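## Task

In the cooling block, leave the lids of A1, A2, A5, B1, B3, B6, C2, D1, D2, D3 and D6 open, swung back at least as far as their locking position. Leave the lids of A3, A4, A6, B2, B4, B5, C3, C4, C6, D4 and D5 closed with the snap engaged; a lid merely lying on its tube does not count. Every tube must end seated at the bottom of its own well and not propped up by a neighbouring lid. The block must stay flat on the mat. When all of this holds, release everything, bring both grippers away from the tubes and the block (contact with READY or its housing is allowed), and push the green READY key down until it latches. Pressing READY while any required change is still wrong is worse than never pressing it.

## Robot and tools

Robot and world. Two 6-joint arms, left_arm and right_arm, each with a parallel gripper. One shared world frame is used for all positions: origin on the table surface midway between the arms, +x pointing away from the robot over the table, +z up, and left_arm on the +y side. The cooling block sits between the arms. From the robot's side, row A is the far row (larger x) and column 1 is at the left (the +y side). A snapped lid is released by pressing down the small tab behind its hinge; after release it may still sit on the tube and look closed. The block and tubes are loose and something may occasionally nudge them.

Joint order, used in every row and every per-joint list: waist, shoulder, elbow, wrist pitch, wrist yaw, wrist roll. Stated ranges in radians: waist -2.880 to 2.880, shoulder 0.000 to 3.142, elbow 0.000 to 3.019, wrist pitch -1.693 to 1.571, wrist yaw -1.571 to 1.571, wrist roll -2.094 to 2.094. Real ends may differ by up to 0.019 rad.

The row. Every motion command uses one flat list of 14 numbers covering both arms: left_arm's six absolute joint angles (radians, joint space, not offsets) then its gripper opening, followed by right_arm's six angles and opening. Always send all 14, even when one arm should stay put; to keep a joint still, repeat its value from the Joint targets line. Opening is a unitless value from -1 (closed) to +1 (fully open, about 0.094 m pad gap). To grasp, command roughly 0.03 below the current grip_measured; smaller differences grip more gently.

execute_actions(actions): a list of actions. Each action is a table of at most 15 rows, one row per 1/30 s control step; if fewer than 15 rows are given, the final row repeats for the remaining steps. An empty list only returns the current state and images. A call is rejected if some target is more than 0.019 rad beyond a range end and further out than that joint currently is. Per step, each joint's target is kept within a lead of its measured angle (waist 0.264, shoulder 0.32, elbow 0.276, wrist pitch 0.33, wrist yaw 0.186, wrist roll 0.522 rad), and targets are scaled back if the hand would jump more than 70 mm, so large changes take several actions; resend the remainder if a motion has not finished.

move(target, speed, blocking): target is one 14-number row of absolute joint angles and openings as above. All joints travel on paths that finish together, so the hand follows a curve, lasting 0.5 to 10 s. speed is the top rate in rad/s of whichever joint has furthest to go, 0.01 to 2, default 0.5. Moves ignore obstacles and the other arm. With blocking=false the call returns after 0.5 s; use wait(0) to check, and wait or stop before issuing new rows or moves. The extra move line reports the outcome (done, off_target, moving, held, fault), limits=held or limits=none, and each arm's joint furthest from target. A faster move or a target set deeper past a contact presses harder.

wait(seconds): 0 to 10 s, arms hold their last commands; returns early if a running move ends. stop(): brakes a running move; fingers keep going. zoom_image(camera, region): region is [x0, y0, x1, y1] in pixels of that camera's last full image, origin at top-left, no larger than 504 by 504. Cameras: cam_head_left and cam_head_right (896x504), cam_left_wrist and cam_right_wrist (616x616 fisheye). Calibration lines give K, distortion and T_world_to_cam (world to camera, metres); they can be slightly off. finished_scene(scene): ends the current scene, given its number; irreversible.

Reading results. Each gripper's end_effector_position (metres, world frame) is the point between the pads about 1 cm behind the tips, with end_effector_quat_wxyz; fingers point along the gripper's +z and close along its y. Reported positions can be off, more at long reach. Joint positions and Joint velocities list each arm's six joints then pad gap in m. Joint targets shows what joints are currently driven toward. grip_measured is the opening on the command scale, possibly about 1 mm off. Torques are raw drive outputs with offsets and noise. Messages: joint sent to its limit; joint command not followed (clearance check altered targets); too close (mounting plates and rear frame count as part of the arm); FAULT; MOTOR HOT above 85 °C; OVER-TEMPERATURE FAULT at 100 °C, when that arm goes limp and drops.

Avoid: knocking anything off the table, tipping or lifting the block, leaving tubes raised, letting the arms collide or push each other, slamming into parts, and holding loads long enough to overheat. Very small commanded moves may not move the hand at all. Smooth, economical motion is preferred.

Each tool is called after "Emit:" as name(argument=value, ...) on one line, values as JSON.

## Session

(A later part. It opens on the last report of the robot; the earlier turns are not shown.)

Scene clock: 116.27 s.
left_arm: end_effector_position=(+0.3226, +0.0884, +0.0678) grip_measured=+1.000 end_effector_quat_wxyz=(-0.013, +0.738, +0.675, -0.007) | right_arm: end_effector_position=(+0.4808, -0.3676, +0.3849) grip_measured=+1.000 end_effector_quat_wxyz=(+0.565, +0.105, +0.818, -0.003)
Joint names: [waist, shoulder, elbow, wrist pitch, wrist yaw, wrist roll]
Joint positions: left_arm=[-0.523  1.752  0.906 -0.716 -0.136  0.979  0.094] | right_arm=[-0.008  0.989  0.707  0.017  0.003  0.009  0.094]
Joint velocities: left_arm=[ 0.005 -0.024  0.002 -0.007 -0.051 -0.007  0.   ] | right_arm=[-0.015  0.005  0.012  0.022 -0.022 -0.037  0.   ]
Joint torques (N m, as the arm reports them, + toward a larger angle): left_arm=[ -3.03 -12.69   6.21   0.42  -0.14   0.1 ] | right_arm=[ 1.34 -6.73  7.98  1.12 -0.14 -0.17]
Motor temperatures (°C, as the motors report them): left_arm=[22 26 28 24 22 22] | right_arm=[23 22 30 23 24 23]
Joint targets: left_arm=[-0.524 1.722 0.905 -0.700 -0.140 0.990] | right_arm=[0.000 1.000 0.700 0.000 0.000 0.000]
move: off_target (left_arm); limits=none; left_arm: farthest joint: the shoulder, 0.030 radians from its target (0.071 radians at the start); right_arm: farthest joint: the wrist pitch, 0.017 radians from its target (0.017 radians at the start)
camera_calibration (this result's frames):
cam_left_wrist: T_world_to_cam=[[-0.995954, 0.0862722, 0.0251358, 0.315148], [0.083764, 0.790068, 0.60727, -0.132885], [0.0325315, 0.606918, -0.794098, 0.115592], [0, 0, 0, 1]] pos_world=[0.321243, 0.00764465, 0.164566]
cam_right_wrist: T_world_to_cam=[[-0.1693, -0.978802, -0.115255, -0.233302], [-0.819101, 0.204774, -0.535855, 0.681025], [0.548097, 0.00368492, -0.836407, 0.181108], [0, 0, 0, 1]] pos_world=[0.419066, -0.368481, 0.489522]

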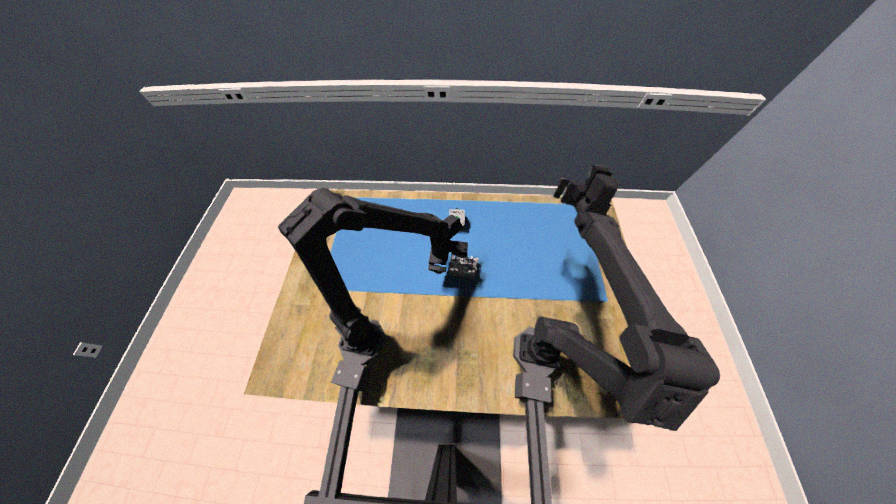

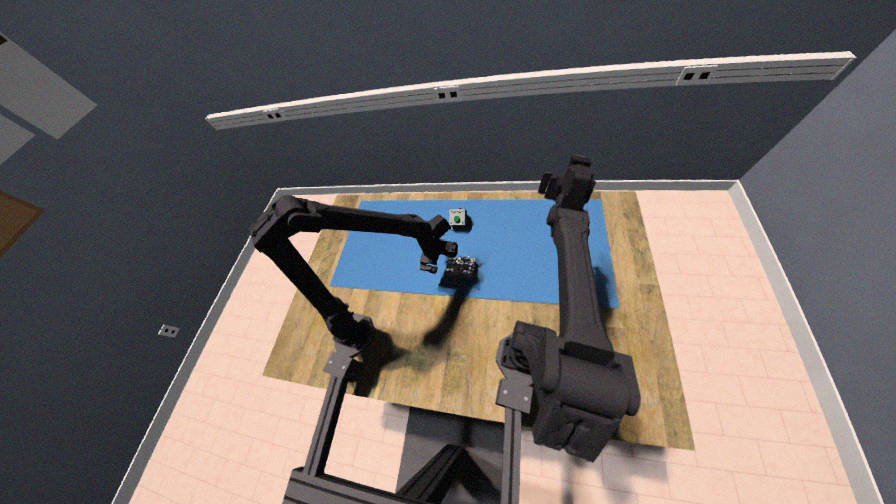

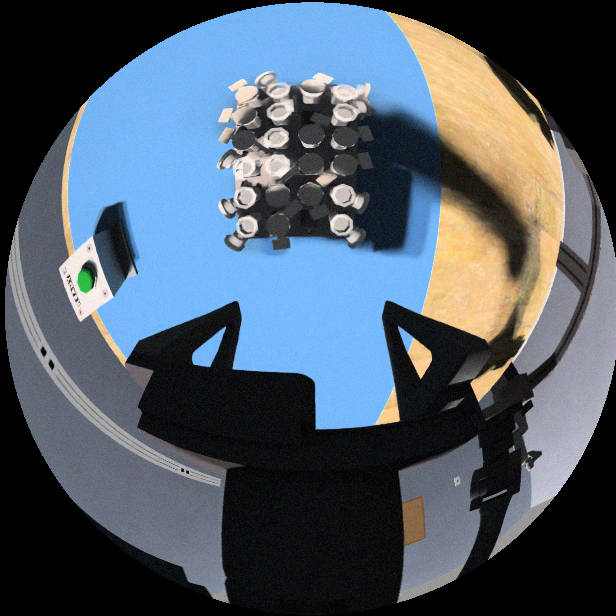

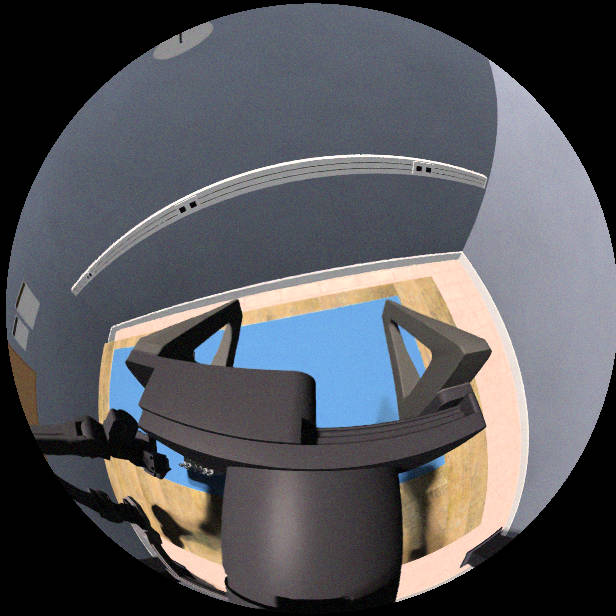

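Emit:
move(target=[-0.076,1.6,0.8,-0.6,0.0,0,-1, 0.843,1.617,0.87,-0.81,0.156,0.79,-1], speed=0.5)

Emit:
move(target=[-0.076,2.019,0.614,-0.05,1.4,0,-1, 0.843,1.617,0.87,-0.81,0.156,0.79,-1], speed=0.6)

Scene clock: 193.17 s.
left_arm: end_effector_position=(+0.3810, +0.2375, +0.0674) grip_measured=-0.983 end_effector_quat_wxyz=(+0.010, +0.119, +0.991, -0.057) | right_arm: end_effector_position=(+0.2916, -0.0366, +0.1172) grip_measured=-0.993 end_effector_quat_wxyz=(+0.001, +0.047, +0.999, -0.001)
Joint names: [waist, shoulder, elbow, wrist pitch, wrist yaw, wrist roll]
Joint positions: left_arm=[-0.078  1.629  0.805 -0.617 -0.005  0.012  0.001] | right_arm=[ 0.844  1.612  0.824 -0.794  0.153  0.781  0.   ]
Joint velocities: left_arm=[-0.005 -0.005  0.002 -0.012  0.022 -0.007 -0.   ] | right_arm=[-0.005 -0.005 -0.002  0.007 -0.022 -0.022  0.001]
Joint torques (N m, as the arm reports them, + toward a larger angle): left_arm=[ -2.61 -11.54   5.87   0.53   0.24  -0.08] | right_arm=[  2.6  -10.36   8.36  -0.38   0.27   0.05]
Motor temperatures (°C, as the motors report them): left_arm=[22 27 26 24 22 22] | right_arm=[23 22 32 23 24 23]
Joint targets: left_arm=[-0.076 1.600 0.800 -0.600 -0.000 0.000] | right_arm=[0.843 1.617 0.870 -0.810 0.156 0.790]
move: off_target (left_arm, right_arm); limits=none; left_arm: farthest joint: the shoulder, 0.029 radians from its target (0.152 radians at the start); right_arm: farthest joint: the elbow, 0.046 radians from its target (0.163 radians at the start)
camera_calibration (this result's frames):
cam_left_wrist: T_world_to_cam=[[-0.233878, -0.966376, 0.10686, 0.314583], [-0.781297, 0.252218, 0.57093, 0.204488], [-0.578685, 0.050039, -0.814015, 0.389408], [0, 0, 0, 1]] pos_world=[0.458685, 0.232944, 0.16662]
cam_right_wrist: T_world_to_cam=[[-0.0917872, -0.995767, -0.00485951, -0.00836301], [-0.806295, 0.0714566, 0.587182, 0.174587], [-0.584349, 0.057814, -0.80944, 0.388708], [0, 0, 0, 1]] pos_world=[0.367142, -0.0432758, 0.21208]

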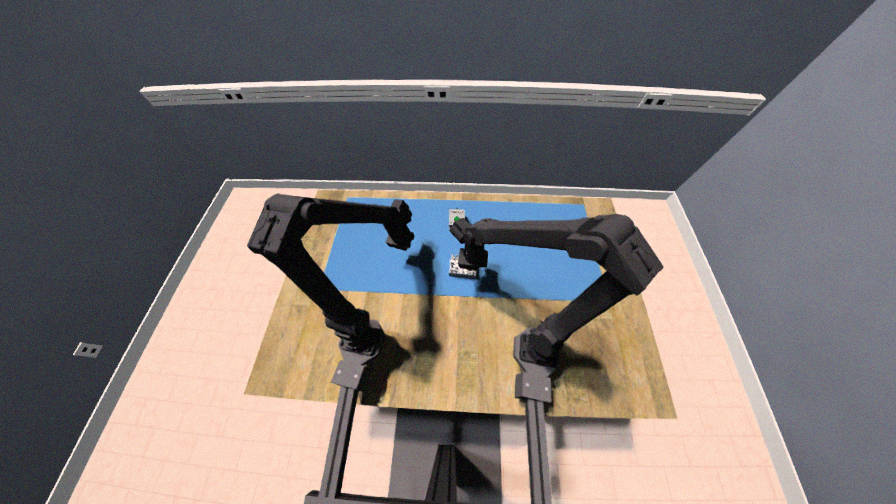

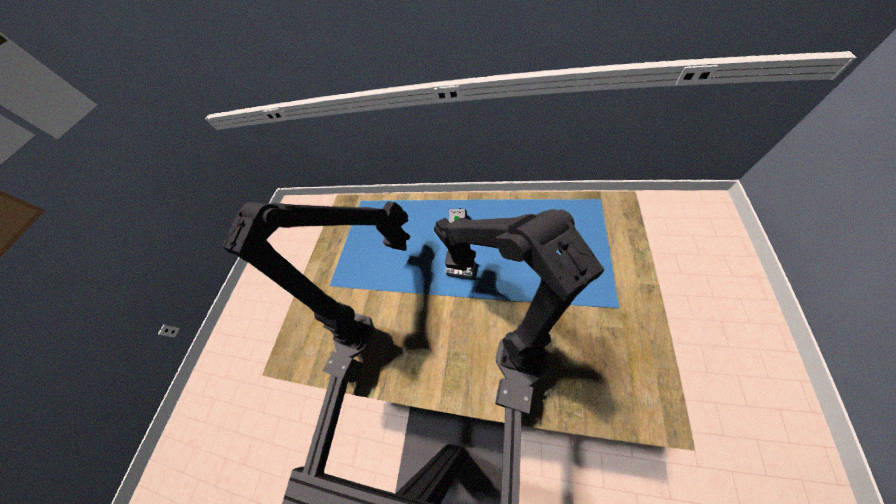

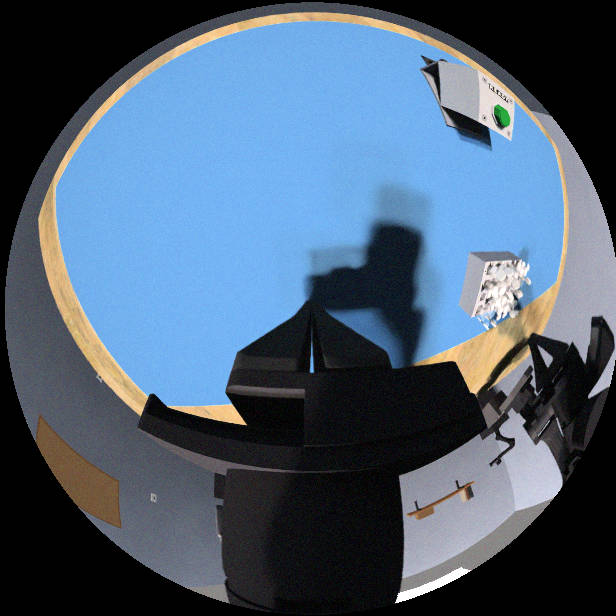

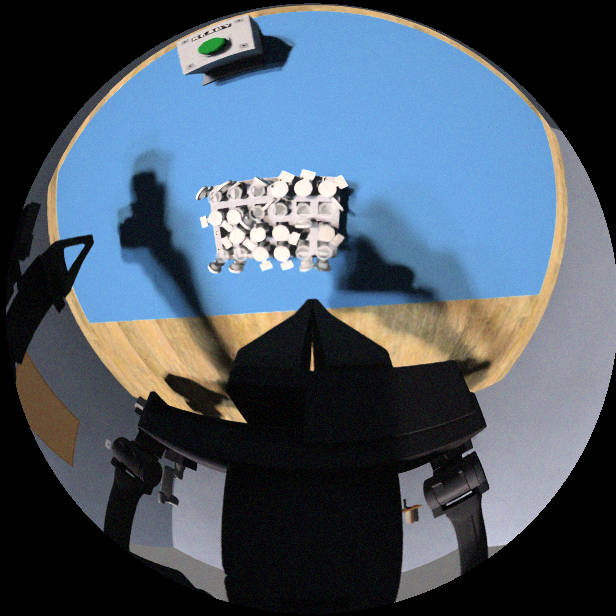

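Scene clock: 196.00 s.
left_arm: end_effector_position=(+0.2650, +0.0903, +0.0805) grip_measured=-0.983 end_effector_quat_wxyz=(-0.067, +0.093, +0.722, -0.682) | right_arm: end_effector_position=(+0.2916, -0.0366, +0.1172) grip_measured=-0.993 end_effector_quat_wxyz=(+0.001, +0.047, +0.999, -0.001)
Joint names: [waist, shoulder, elbow, wrist pitch, wrist yaw, wrist roll]
Joint positions: left_arm=[-0.078  2.006  0.618 -0.067  1.395  0.01   0.001] | right_arm=[ 0.844  1.612  0.824 -0.794  0.153  0.781  0.   ]
Joint velocities: left_arm=[-0.005 -0.015 -0.012  0.002 -0.022 -0.051 -0.001] | right_arm=[-0.005 -0.005  0.002 -0.017  0.022  0.037  0.001]
Joint torques (N m, as the arm reports them, + toward a larger angle): left_arm=[-2.43 -8.48  0.67  0.51  0.96 -0.02] | right_arm=[  2.31 -10.9    8.35  -0.47   0.25   0.08]
Motor temperatures (°C, as the motors report them): left_arm=[22 27 26 24 22 22] | right_arm=[23 23 31 23 24 23]
Joint targets: left_arm=[-0.076 2.019 0.614 -0.050 1.400 -0.000] | right_arm=[0.843 1.617 0.870 -0.810 0.156 0.790]
move: off_target (right_arm); limits=none; left_arm: farthest joint: the wrist pitch, 0.017 radians from its target (0.567 radians at the start); right_arm: farthest joint: the elbow, 0.046 radians from its target (0.046 radians at the start)
camera_calibration (this result's frames):
cam_left_wrist: T_world_to_cam=[[-0.0395711, -0.0566816, 0.997608, -0.0614692], [-0.643345, 0.765366, 0.0179673, 0.105087], [-0.764553, -0.641095, -0.0667521, 0.391825], [0, 0, 0, 1]] pos_world=[0.364746, 0.167283, 0.0855892]
cam_right_wrist: T_world_to_cam=[[-0.092167, -0.995732, -0.00486011, -0.00825089], [-0.806268, 0.0717638, 0.587182, 0.174591], [-0.584327, 0.0580373, -0.809441, 0.388709], [0, 0, 0, 1]] pos_world=[0.36714, -0.0433046, 0.21208]

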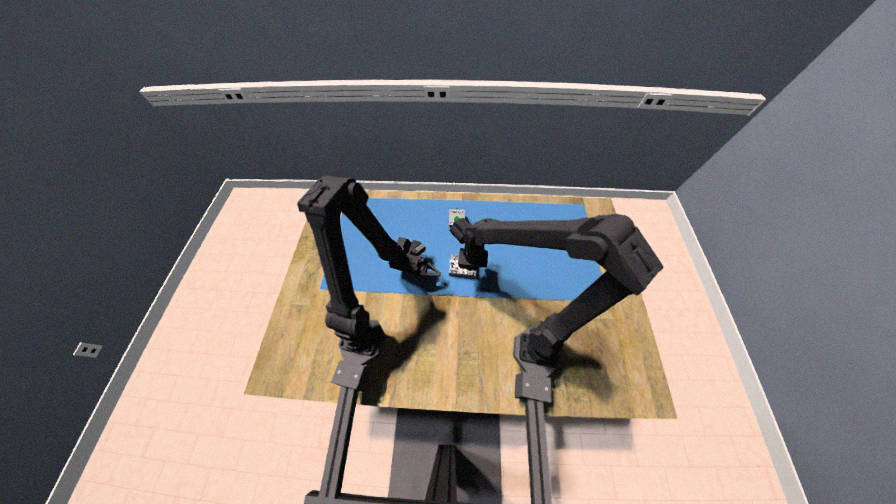

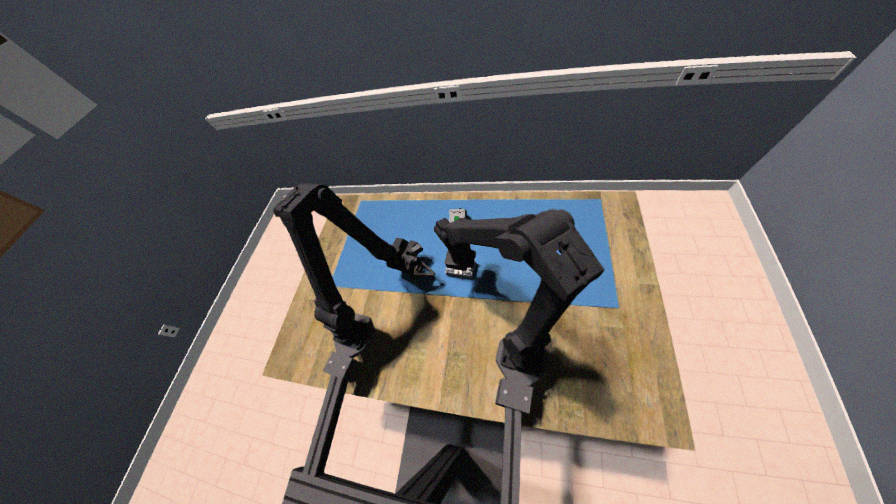

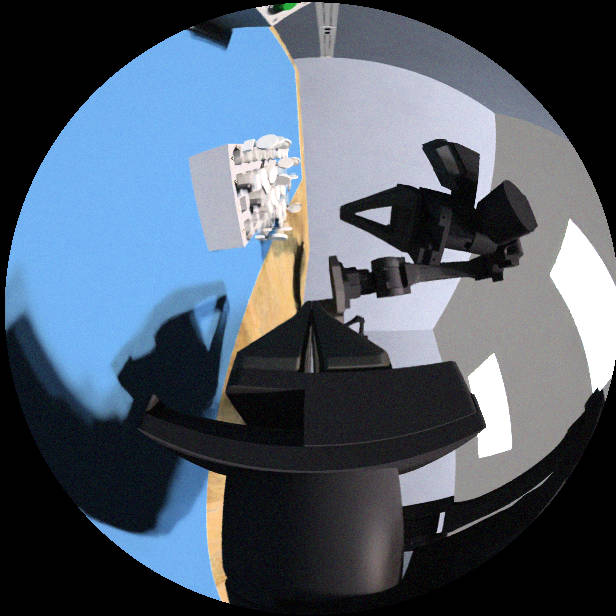

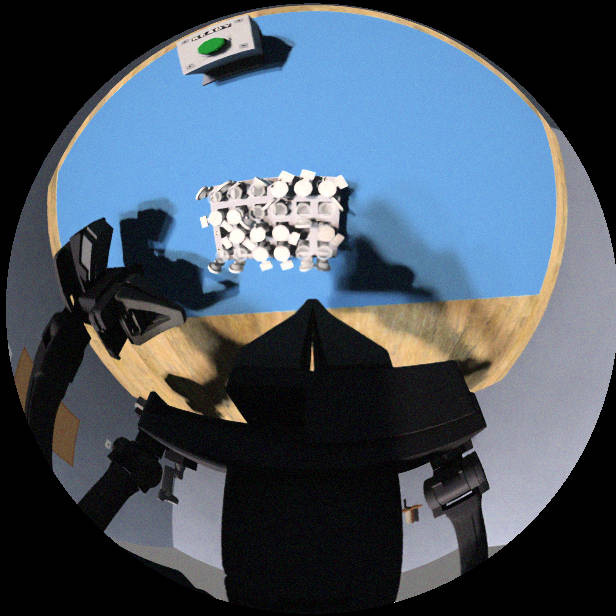

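Emit:
zoom_image(camera="cam_left_wrist", region=[220, 120, 360, 260])

Emit:
zoom_image(camera="cam_right_wrist", region=[190, 160, 360, 310])

Region (220, 120, 360, 260) of cam_left_wrist's 616x616 image, scaled by 3.600, with more detail than that image has.

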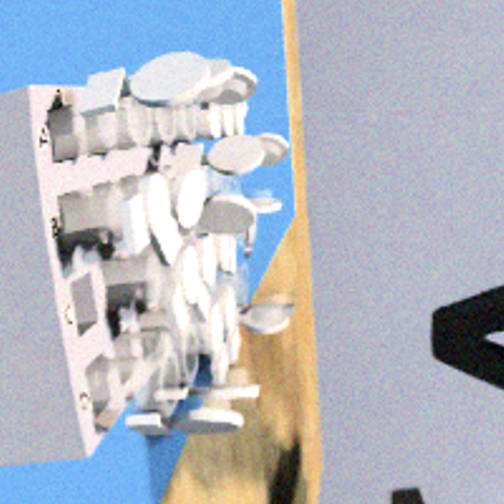

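Region (190, 160, 360, 310) of cam_right_wrist's 616x616 image, scaled by 2.965, with more detail than that image has; it fills the top 445 rows of this view, and the rest is white.

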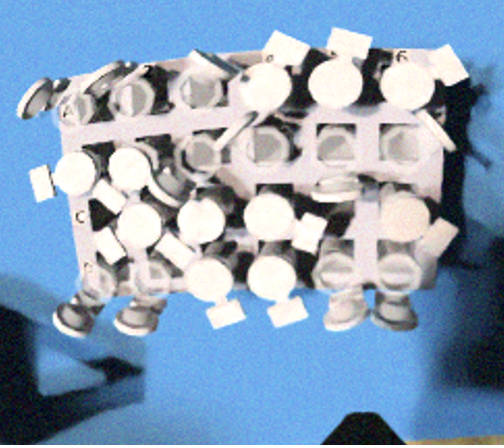

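Emit:
move(target=[-0.076,2.019,0.614,-0.05,1.4,0,-1, 0.843,1.722,0.786,-0.641,0.156,0.79,-1], speed=0.15)

Emit:
zoom_image(camera="cam_left_wrist", region=[220, 120, 360, 260])

Emit:
zoom_image(camera="cam_right_wrist", region=[230, 190, 390, 330])

Scene clock: 227.80 s.
left_arm: end_effector_position=(+0.2650, +0.0903, +0.0805) grip_measured=-0.983 end_effector_quat_wxyz=(-0.067, +0.093, +0.722, -0.682) | right_arm: end_effector_position=(+0.2901, -0.0298, +0.0763) grip_measured=-0.993 end_effector_quat_wxyz=(+0.005, +0.048, +0.999, +0.003)
Joint names: [waist, shoulder, elbow, wrist pitch, wrist yaw, wrist roll]
Joint positions: left_arm=[-0.078  2.006  0.618 -0.067  1.395  0.01   0.001] | right_arm=[ 0.844  1.709  0.797 -0.658  0.153  0.781  0.   ]
Joint velocities: left_arm=[-0.015  0.005 -0.012 -0.012  0.007  0.022  0.001] | right_arm=[-0.005 -0.005 -0.002 -0.002 -0.037  0.007 -0.001]
Joint torques (N m, as the arm reports them, + toward a larger angle): left_arm=[-2.8  -8.48  0.88  0.45  0.97 -0.03] | right_arm=[  2.18 -10.81   4.15   0.87   0.28   0.03]
Motor temperatures (°C, as the motors report them): left_arm=[22 27 25 24 24 22] | right_arm=[23 23 32 23 24 23]
Joint targets: left_arm=[-0.076 2.019 0.614 -0.050 1.400 0.000] | right_arm=[0.843 1.722 0.786 -0.641 0.156 0.790]
move: done; limits=none; left_arm: farthest joint: the wrist pitch, 0.017 radians from its target (0.017 radians at the start); right_arm: farthest joint: the wrist pitch, 0.017 radians from its target (0.153 radians at the start)
camera_calibration (this result's frames):
cam_left_wrist: T_world_to_cam=[[-0.0395711, -0.0566816, 0.997608, -0.0614692], [-0.643345, 0.765366, 0.0179673, 0.105087], [-0.764553, -0.641095, -0.0667521, 0.391825], [0, 0, 0, 1]] pos_world=[0.364746, 0.167283, 0.0855892]
cam_right_wrist: T_world_to_cam=[[-0.094024, -0.995497, -0.0120259, -0.000699638], [-0.81073, 0.0695509, 0.581275, 0.198594], [-0.577821, 0.0644035, -0.813619, 0.352935], [0, 0, 0, 1]] pos_world=[0.364873, -0.0372391, 0.171709]

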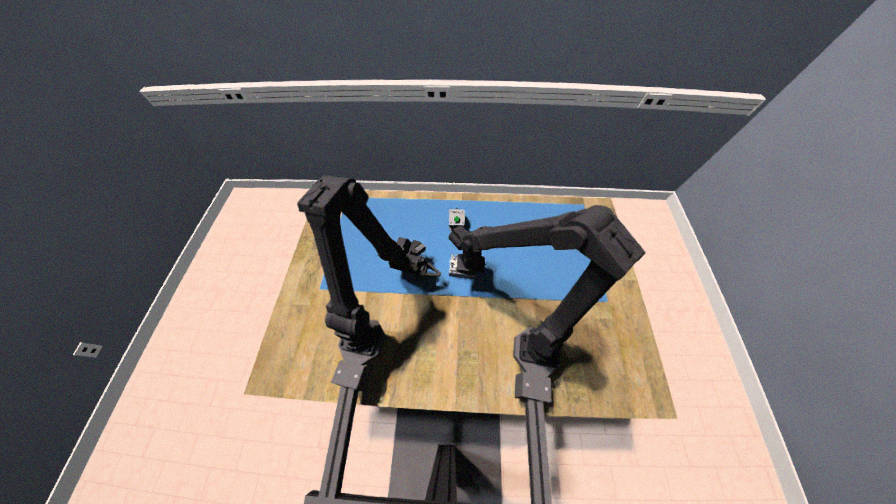

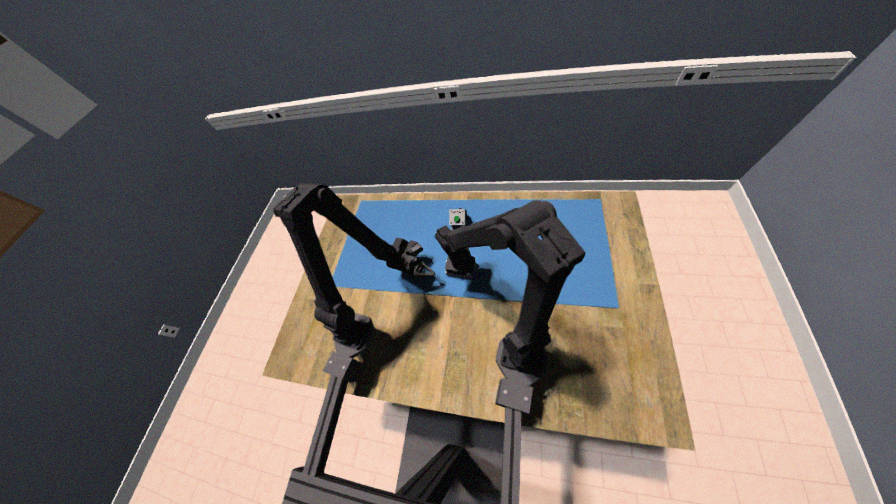

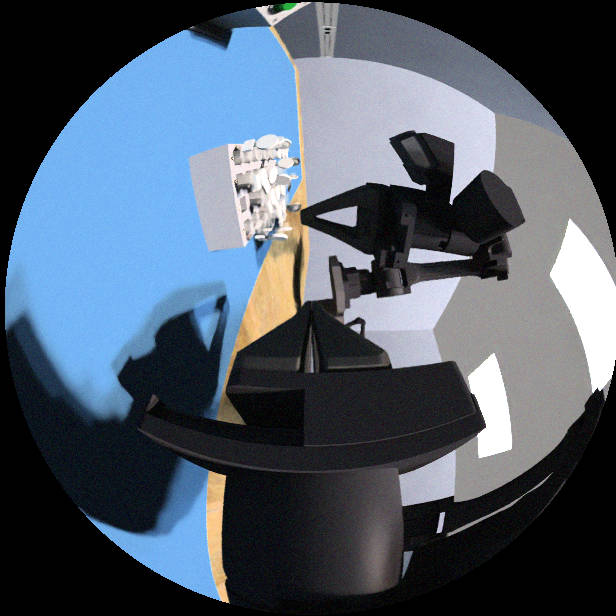

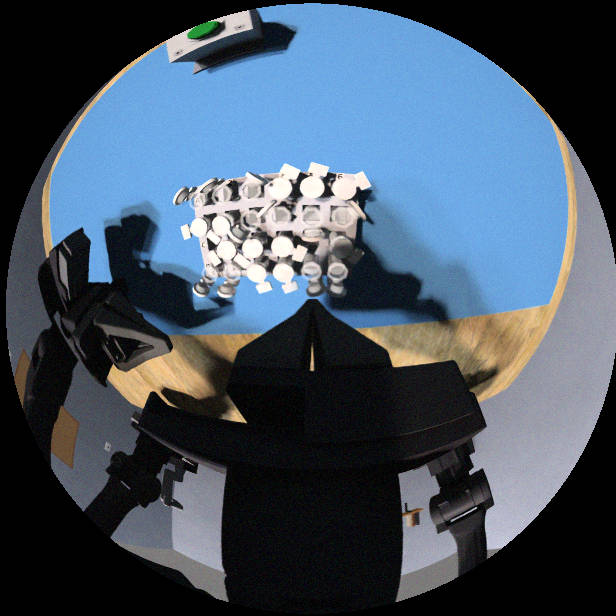

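Region (220, 120, 360, 260) of cam_left_wrist's 616x616 image, scaled by 3.600, with more detail than that image has.

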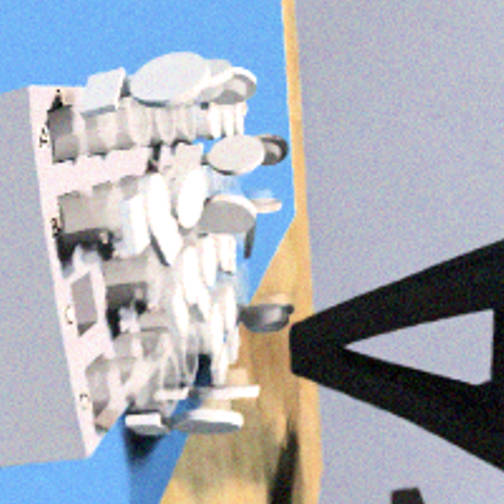

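Region (230, 190, 390, 330) of cam_right_wrist's 616x616 image, scaled by 3.150, with more detail than that image has; it fills the top 441 rows of this view, and the rest is white.

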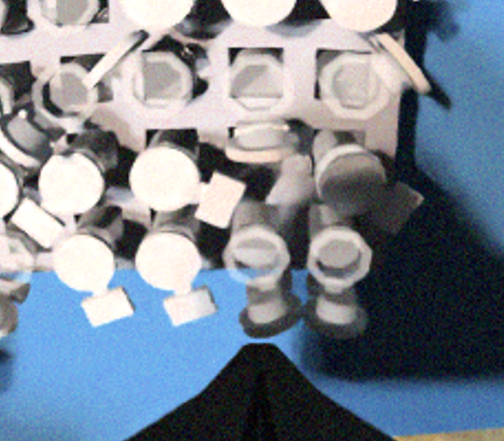

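Emit:
move(target=[-0.076,2.019,0.614,-0.05,1.4,0,-1, 0.843,1.722,0.776,-0.641,0.134,0.79,-1], speed=0.05)

Emit:
move(target=[-0.076,2.019,0.614,-0.05,1.4,0,-1, 0.843,1.735,0.776,-0.641,0.134,0.79,-1], speed=0.05)

Emit:
zoom_image(camera="cam_left_wrist", region=[220, 120, 360, 260])

Emit:
zoom_image(camera="cam_right_wrist", region=[230, 190, 390, 330])

Scene clock: 237.47 s.
left_arm: end_effector_position=(+0.2650, +0.0903, +0.0805) grip_measured=-0.983 end_effector_quat_wxyz=(-0.067, +0.093, +0.722, -0.682) | right_arm: end_effector_position=(+0.2837, -0.0311, +0.0738) grip_measured=-0.993 end_effector_quat_wxyz=(-0.005, +0.047, +0.999, +0.005)
Joint names: [waist, shoulder, elbow, wrist pitch, wrist yaw, wrist roll]
Joint positions: left_arm=[-0.078  2.006  0.618 -0.067  1.395  0.01   0.001] | right_arm=[ 0.844  1.709  0.786 -0.658  0.137  0.781  0.   ]
Joint velocities: left_arm=[ 0.005  0.005  0.007  0.007 -0.007  0.081  0.   ] | right_arm=[-0.005  0.005 -0.002 -0.002  0.022 -0.051 -0.002]
Joint torques (N m, as the arm reports them, + toward a larger angle): left_arm=[-2.45 -8.25  0.92  0.47  0.97 -0.02] | right_arm=[  2.43 -10.49   3.95   0.77  -0.03   0.1 ]
Motor temperatures (°C, as the motors report them): left_arm=[22 27 24 24 24 22] | right_arm=[23 23 30 23 24 23]
Joint targets: left_arm=[-0.076 2.019 0.614 -0.050 1.400 -0.000] | right_arm=[0.843 1.722 0.776 -0.641 0.134 0.790]
move: done; limits=none; left_arm: farthest joint: the wrist pitch, 0.017 radians from its target (0.017 radians at the start); right_arm: farthest joint: the wrist pitch, 0.017 radians from its target (0.017 radians at the start)
camera_calibration (this result's frames):
cam_left_wrist: T_world_to_cam=[[-0.0395711, -0.0566816, 0.997608, -0.0614692], [-0.643345, 0.765366, 0.0179673, 0.105087], [-0.764553, -0.641095, -0.0667521, 0.391825], [0, 0, 0, 1]] pos_world=[0.364746, 0.167283, 0.0855892]
cam_right_wrist: T_world_to_cam=[[-0.092591, -0.99558, -0.0157158, -0.00278479], [-0.800202, 0.0650091, 0.596197, 0.190674], [-0.59254, 0.0677783, -0.802684, 0.350751], [0, 0, 0, 1]] pos_world=[0.360153, -0.0389413, 0.167819]

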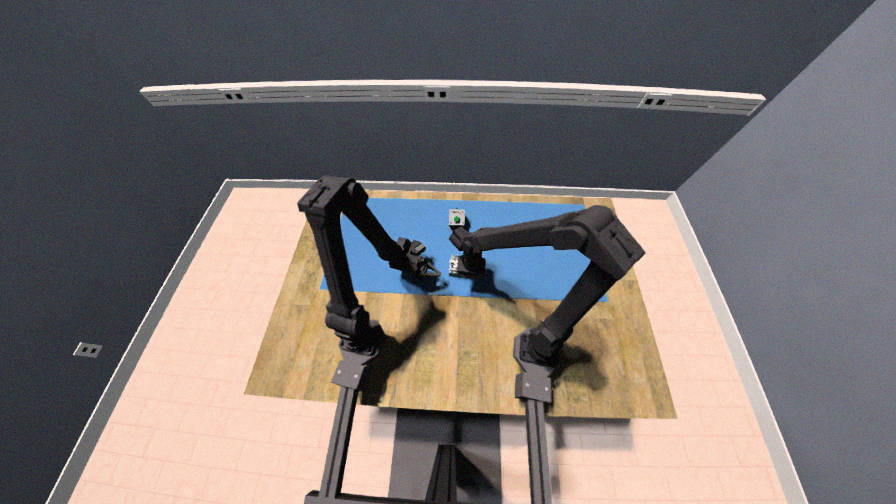

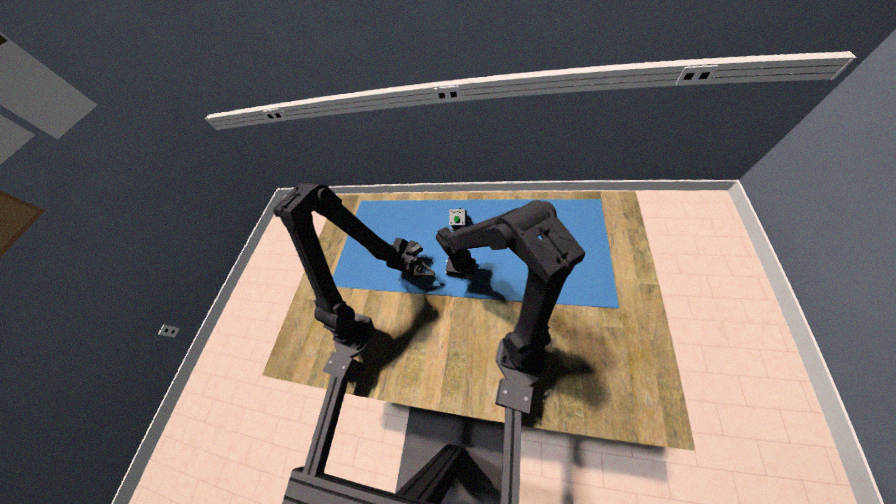

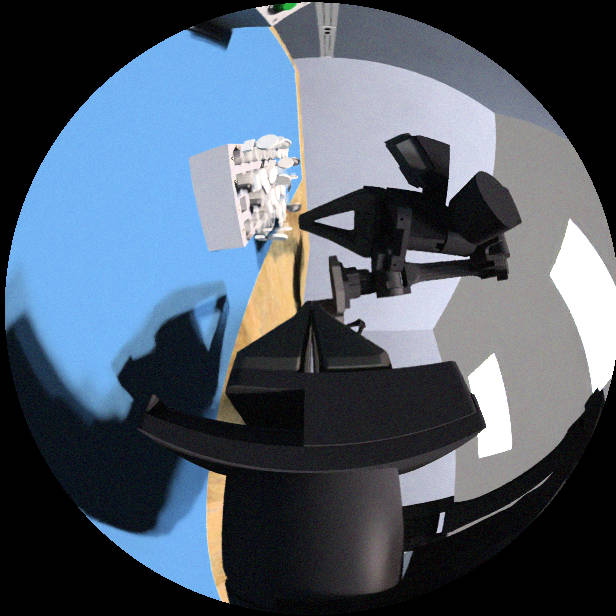

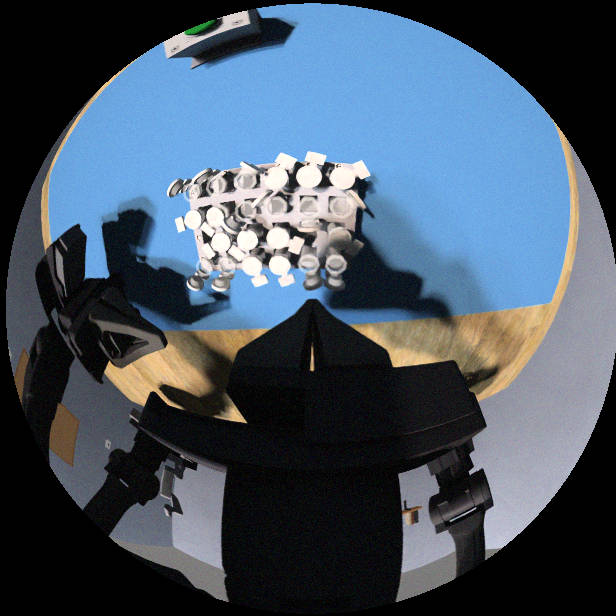

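Scene clock: 238.30 s.
left_arm: end_effector_position=(+0.2650, +0.0903, +0.0805) grip_measured=-0.983 end_effector_quat_wxyz=(-0.067, +0.093, +0.722, -0.682) | right_arm: end_effector_position=(+0.2818, -0.0319, +0.0700) grip_measured=-0.993 end_effector_quat_wxyz=(-0.009, +0.046, +0.999, +0.001)
Joint names: [waist, shoulder, elbow, wrist pitch, wrist yaw, wrist roll]
Joint positions: left_arm=[-0.078  2.006  0.618 -0.067  1.395  0.01   0.001] | right_arm=[ 0.844  1.72   0.786 -0.658  0.137  0.781  0.   ]
Joint velocities: left_arm=[-0.005 -0.015  0.017  0.002  0.007 -0.051  0.   ] | right_arm=[ 0.005 -0.005  0.017  0.007 -0.007  0.022 -0.001]
Joint torques (N m, as the arm reports them, + toward a larger angle): left_arm=[-2.54 -8.21  0.85  0.58  0.98 -0.02] | right_arm=[  2.07 -10.49   4.25   0.85   0.01  -0.02]
Motor temperatures (°C, as the motors report them): left_arm=[22 27 24 24 24 22] | right_arm=[23 23 30 23 24 23]
Joint targets: left_arm=[-0.076 2.019 0.614 -0.050 1.400 -0.000] | right_arm=[0.843 1.735 0.776 -0.641 0.134 0.790]
move: done; limits=none; left_arm: farthest joint: the wrist pitch, 0.017 radians from its target (0.017 radians at the start); right_arm: farthest joint: the wrist pitch, 0.017 radians from its target (0.017 radians at the start)
camera_calibration (this result's frames):
cam_left_wrist: T_world_to_cam=[[-0.0395711, -0.0566816, 0.997608, -0.0614692], [-0.643345, 0.765366, 0.0179673, 0.105087], [-0.764553, -0.641095, -0.0667521, 0.391825], [0, 0, 0, 1]] pos_world=[0.364746, 0.167283, 0.0855892]
cam_right_wrist: T_world_to_cam=[[-0.0910333, -0.995815, -0.00803166, -0.00482733], [-0.795245, 0.0678387, 0.602481, 0.189716], [-0.599415, 0.0612329, -0.798093, 0.348021], [0, 0, 0, 1]] pos_world=[0.35904, -0.0389875, 0.163414]

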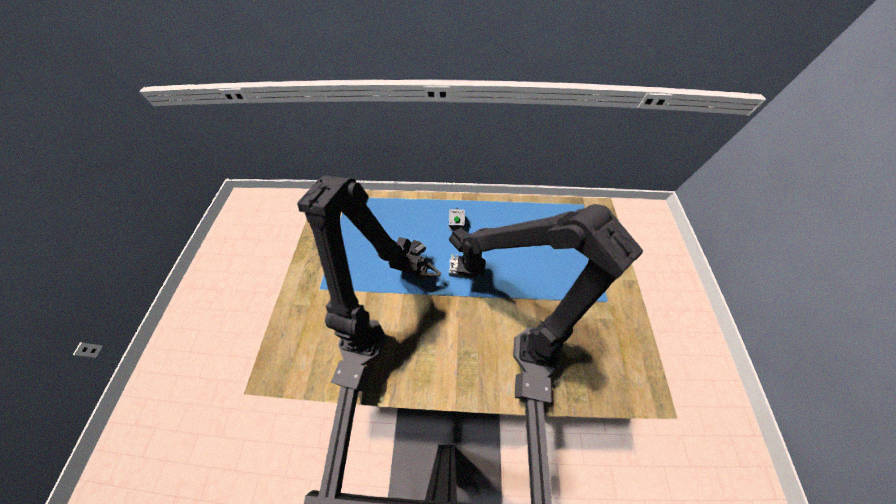

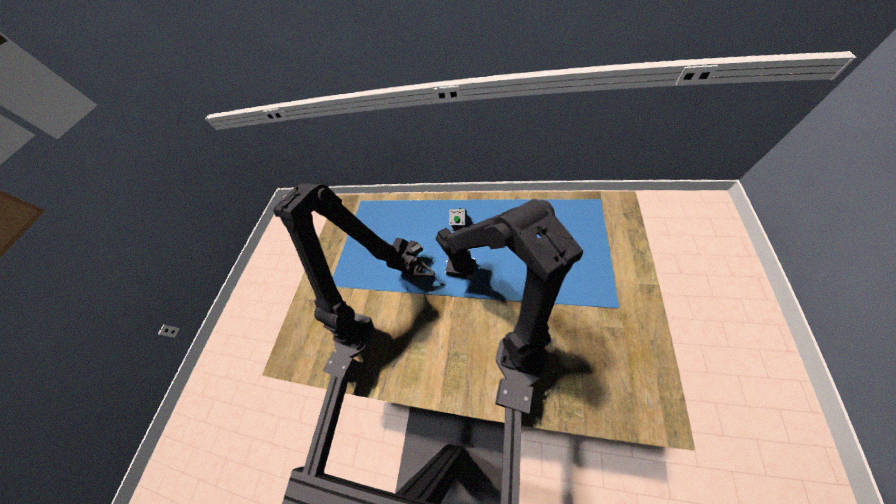

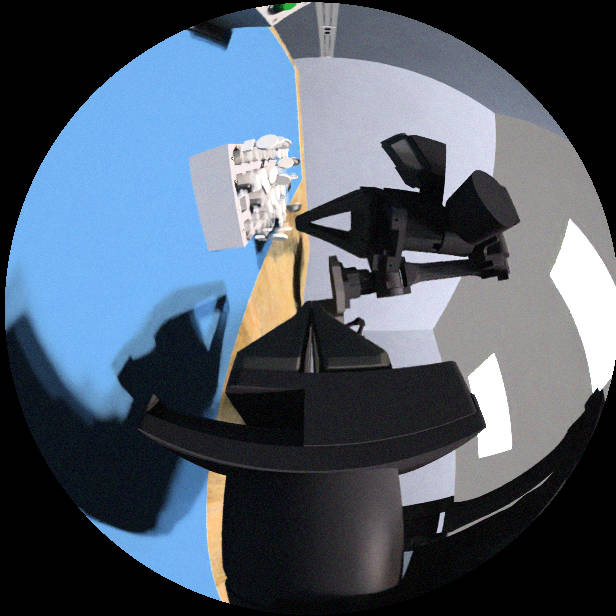

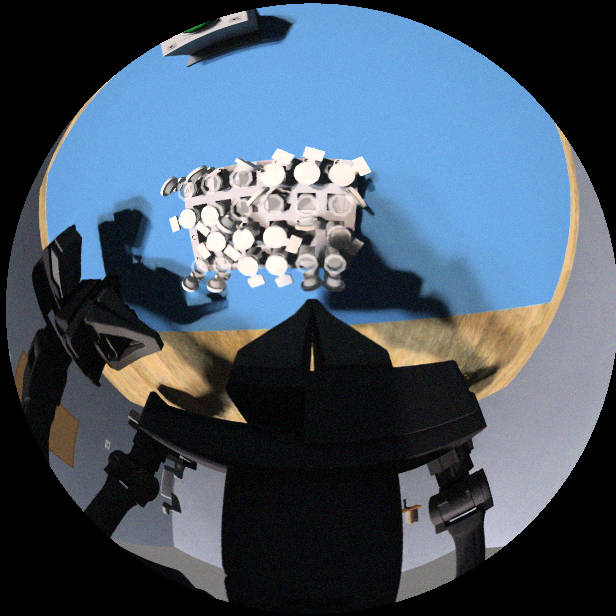

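Region (220, 120, 360, 260) of cam_left_wrist's 616x616 image, scaled by 3.600, with more detail than that image has.

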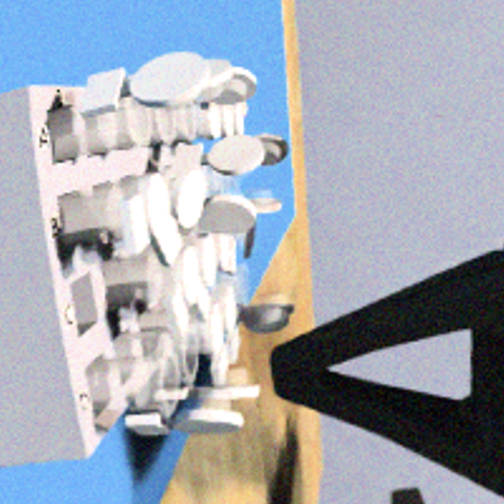

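Region (230, 190, 390, 330) of cam_right_wrist's 616x616 image, scaled by 3.150, with more detail than that image has; it fills the top 441 rows of this view, and the rest is white.

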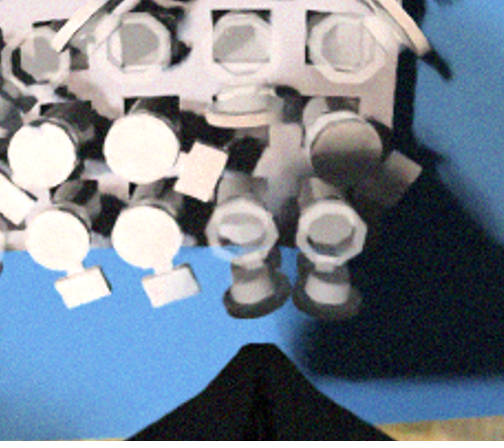

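Emit:
move(target=[-0.076,2.019,0.614,-0.05,1.4,0,-1, 0.843,1.735,0.776,-0.552,0.217,0.79,-1], speed=0.05)

Emit:
zoom_image(camera="cam_left_wrist", region=[220, 120, 360, 260])

Emit:
zoom_image(camera="cam_right_wrist", region=[230, 200, 390, 340])

Scene clock: 247.03 s.
left_arm: end_effector_position=(+0.2650, +0.0903, +0.0805) grip_measured=-0.983 end_effector_quat_wxyz=(-0.067, +0.093, +0.722, -0.682) | right_arm: end_effector_position=(+0.3066, -0.0286, +0.0710) grip_measured=-0.993 end_effector_quat_wxyz=(+0.049, +0.054, +0.997, +0.002)
Joint names: [waist, shoulder, elbow, wrist pitch, wrist yaw, wrist roll]
Joint positions: left_arm=[-0.078  2.006  0.618 -0.067  1.395  0.01   0.001] | right_arm=[ 0.844  1.72   0.786 -0.571  0.214  0.781  0.   ]
Joint velocities: left_arm=[-0.005 -0.015 -0.012  0.007 -0.007 -0.007 -0.001] | right_arm=[-0.005  0.015  0.007  0.017  0.022  0.007 -0.   ]
Joint torques (N m, as the arm reports them, + toward a larger angle): left_arm=[-2.49 -8.37  0.84  0.59  0.98 -0.02] | right_arm=[  2.1  -10.47   4.13   1.02   0.34   0.05]
Motor temperatures (°C, as the motors report them): left_arm=[22 27 24 24 24 22] | right_arm=[23 23 29 23 24 23]
Joint targets: left_arm=[-0.076 2.019 0.614 -0.050 1.400 0.000] | right_arm=[0.843 1.735 0.776 -0.552 0.217 0.790]
move: done; limits=none; left_arm: farthest joint: the wrist pitch, 0.017 radians from its target (0.017 radians at the start); right_arm: farthest joint: the wrist pitch, 0.019 radians from its target (0.106 radians at the start)
camera_calibration (this result's frames):
cam_left_wrist: T_world_to_cam=[[-0.0395711, -0.0566816, 0.997608, -0.0614692], [-0.643345, 0.765366, 0.0179673, 0.105087], [-0.764553, -0.641095, -0.0667521, 0.391825], [0, 0, 0, 1]] pos_world=[0.364746, 0.167283, 0.0855892]
cam_right_wrist: T_world_to_cam=[[-0.105317, -0.994323, -0.0151524, 0.00561301], [-0.857986, 0.0831521, 0.506898, 0.235079], [-0.50276, 0.0663857, -0.861873, 0.338524], [0, 0, 0, 1]] pos_world=[0.372482, -0.0364393, 0.172689]

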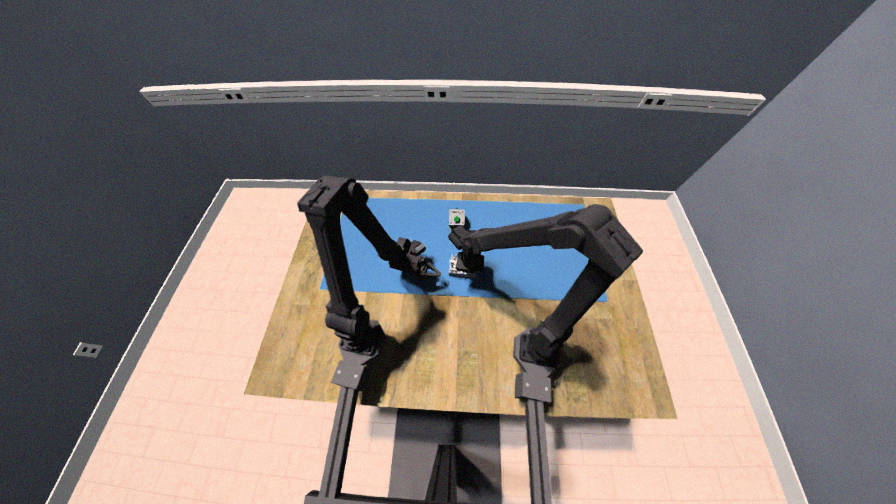

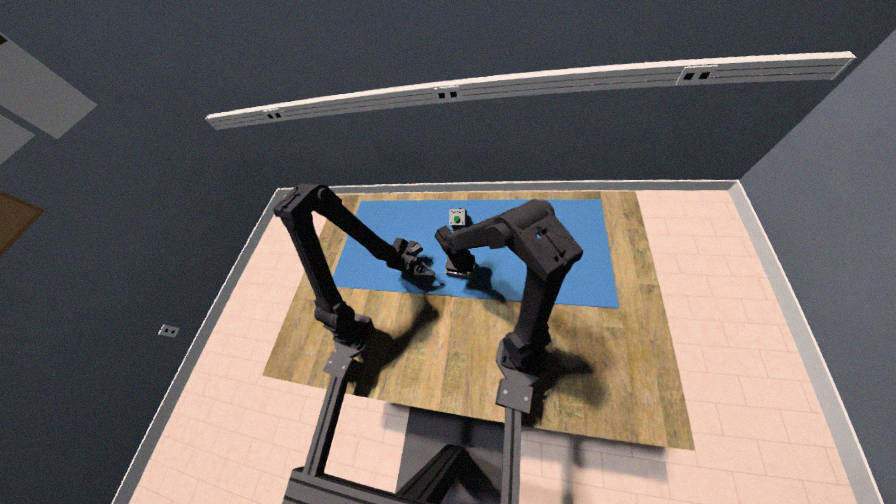

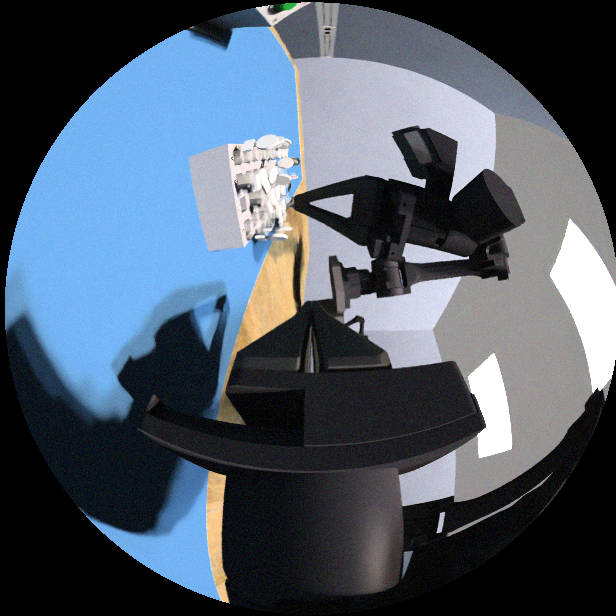

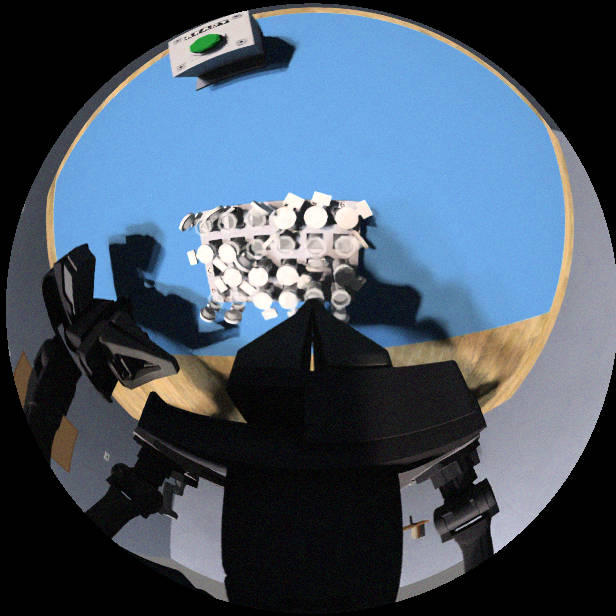

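Region (220, 120, 360, 260) of cam_left_wrist's 616x616 image, scaled by 3.600, with more detail than that image has.

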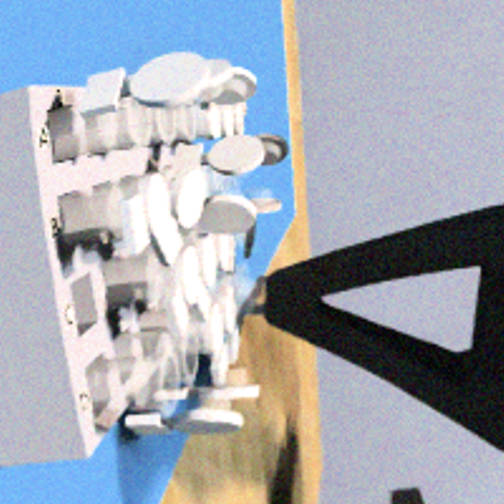

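Region (230, 200, 390, 340) of cam_right_wrist's 616x616 image, scaled by 3.150, with more detail than that image has; it fills the top 441 rows of this view, and the rest is white.

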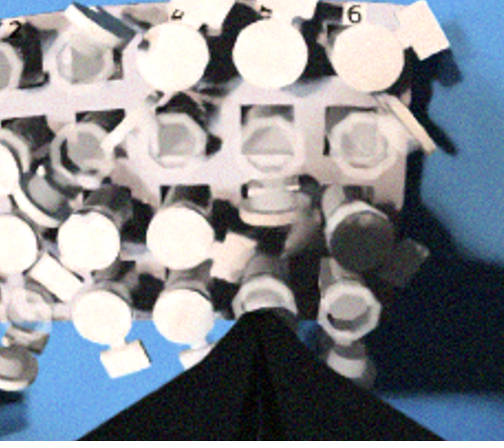

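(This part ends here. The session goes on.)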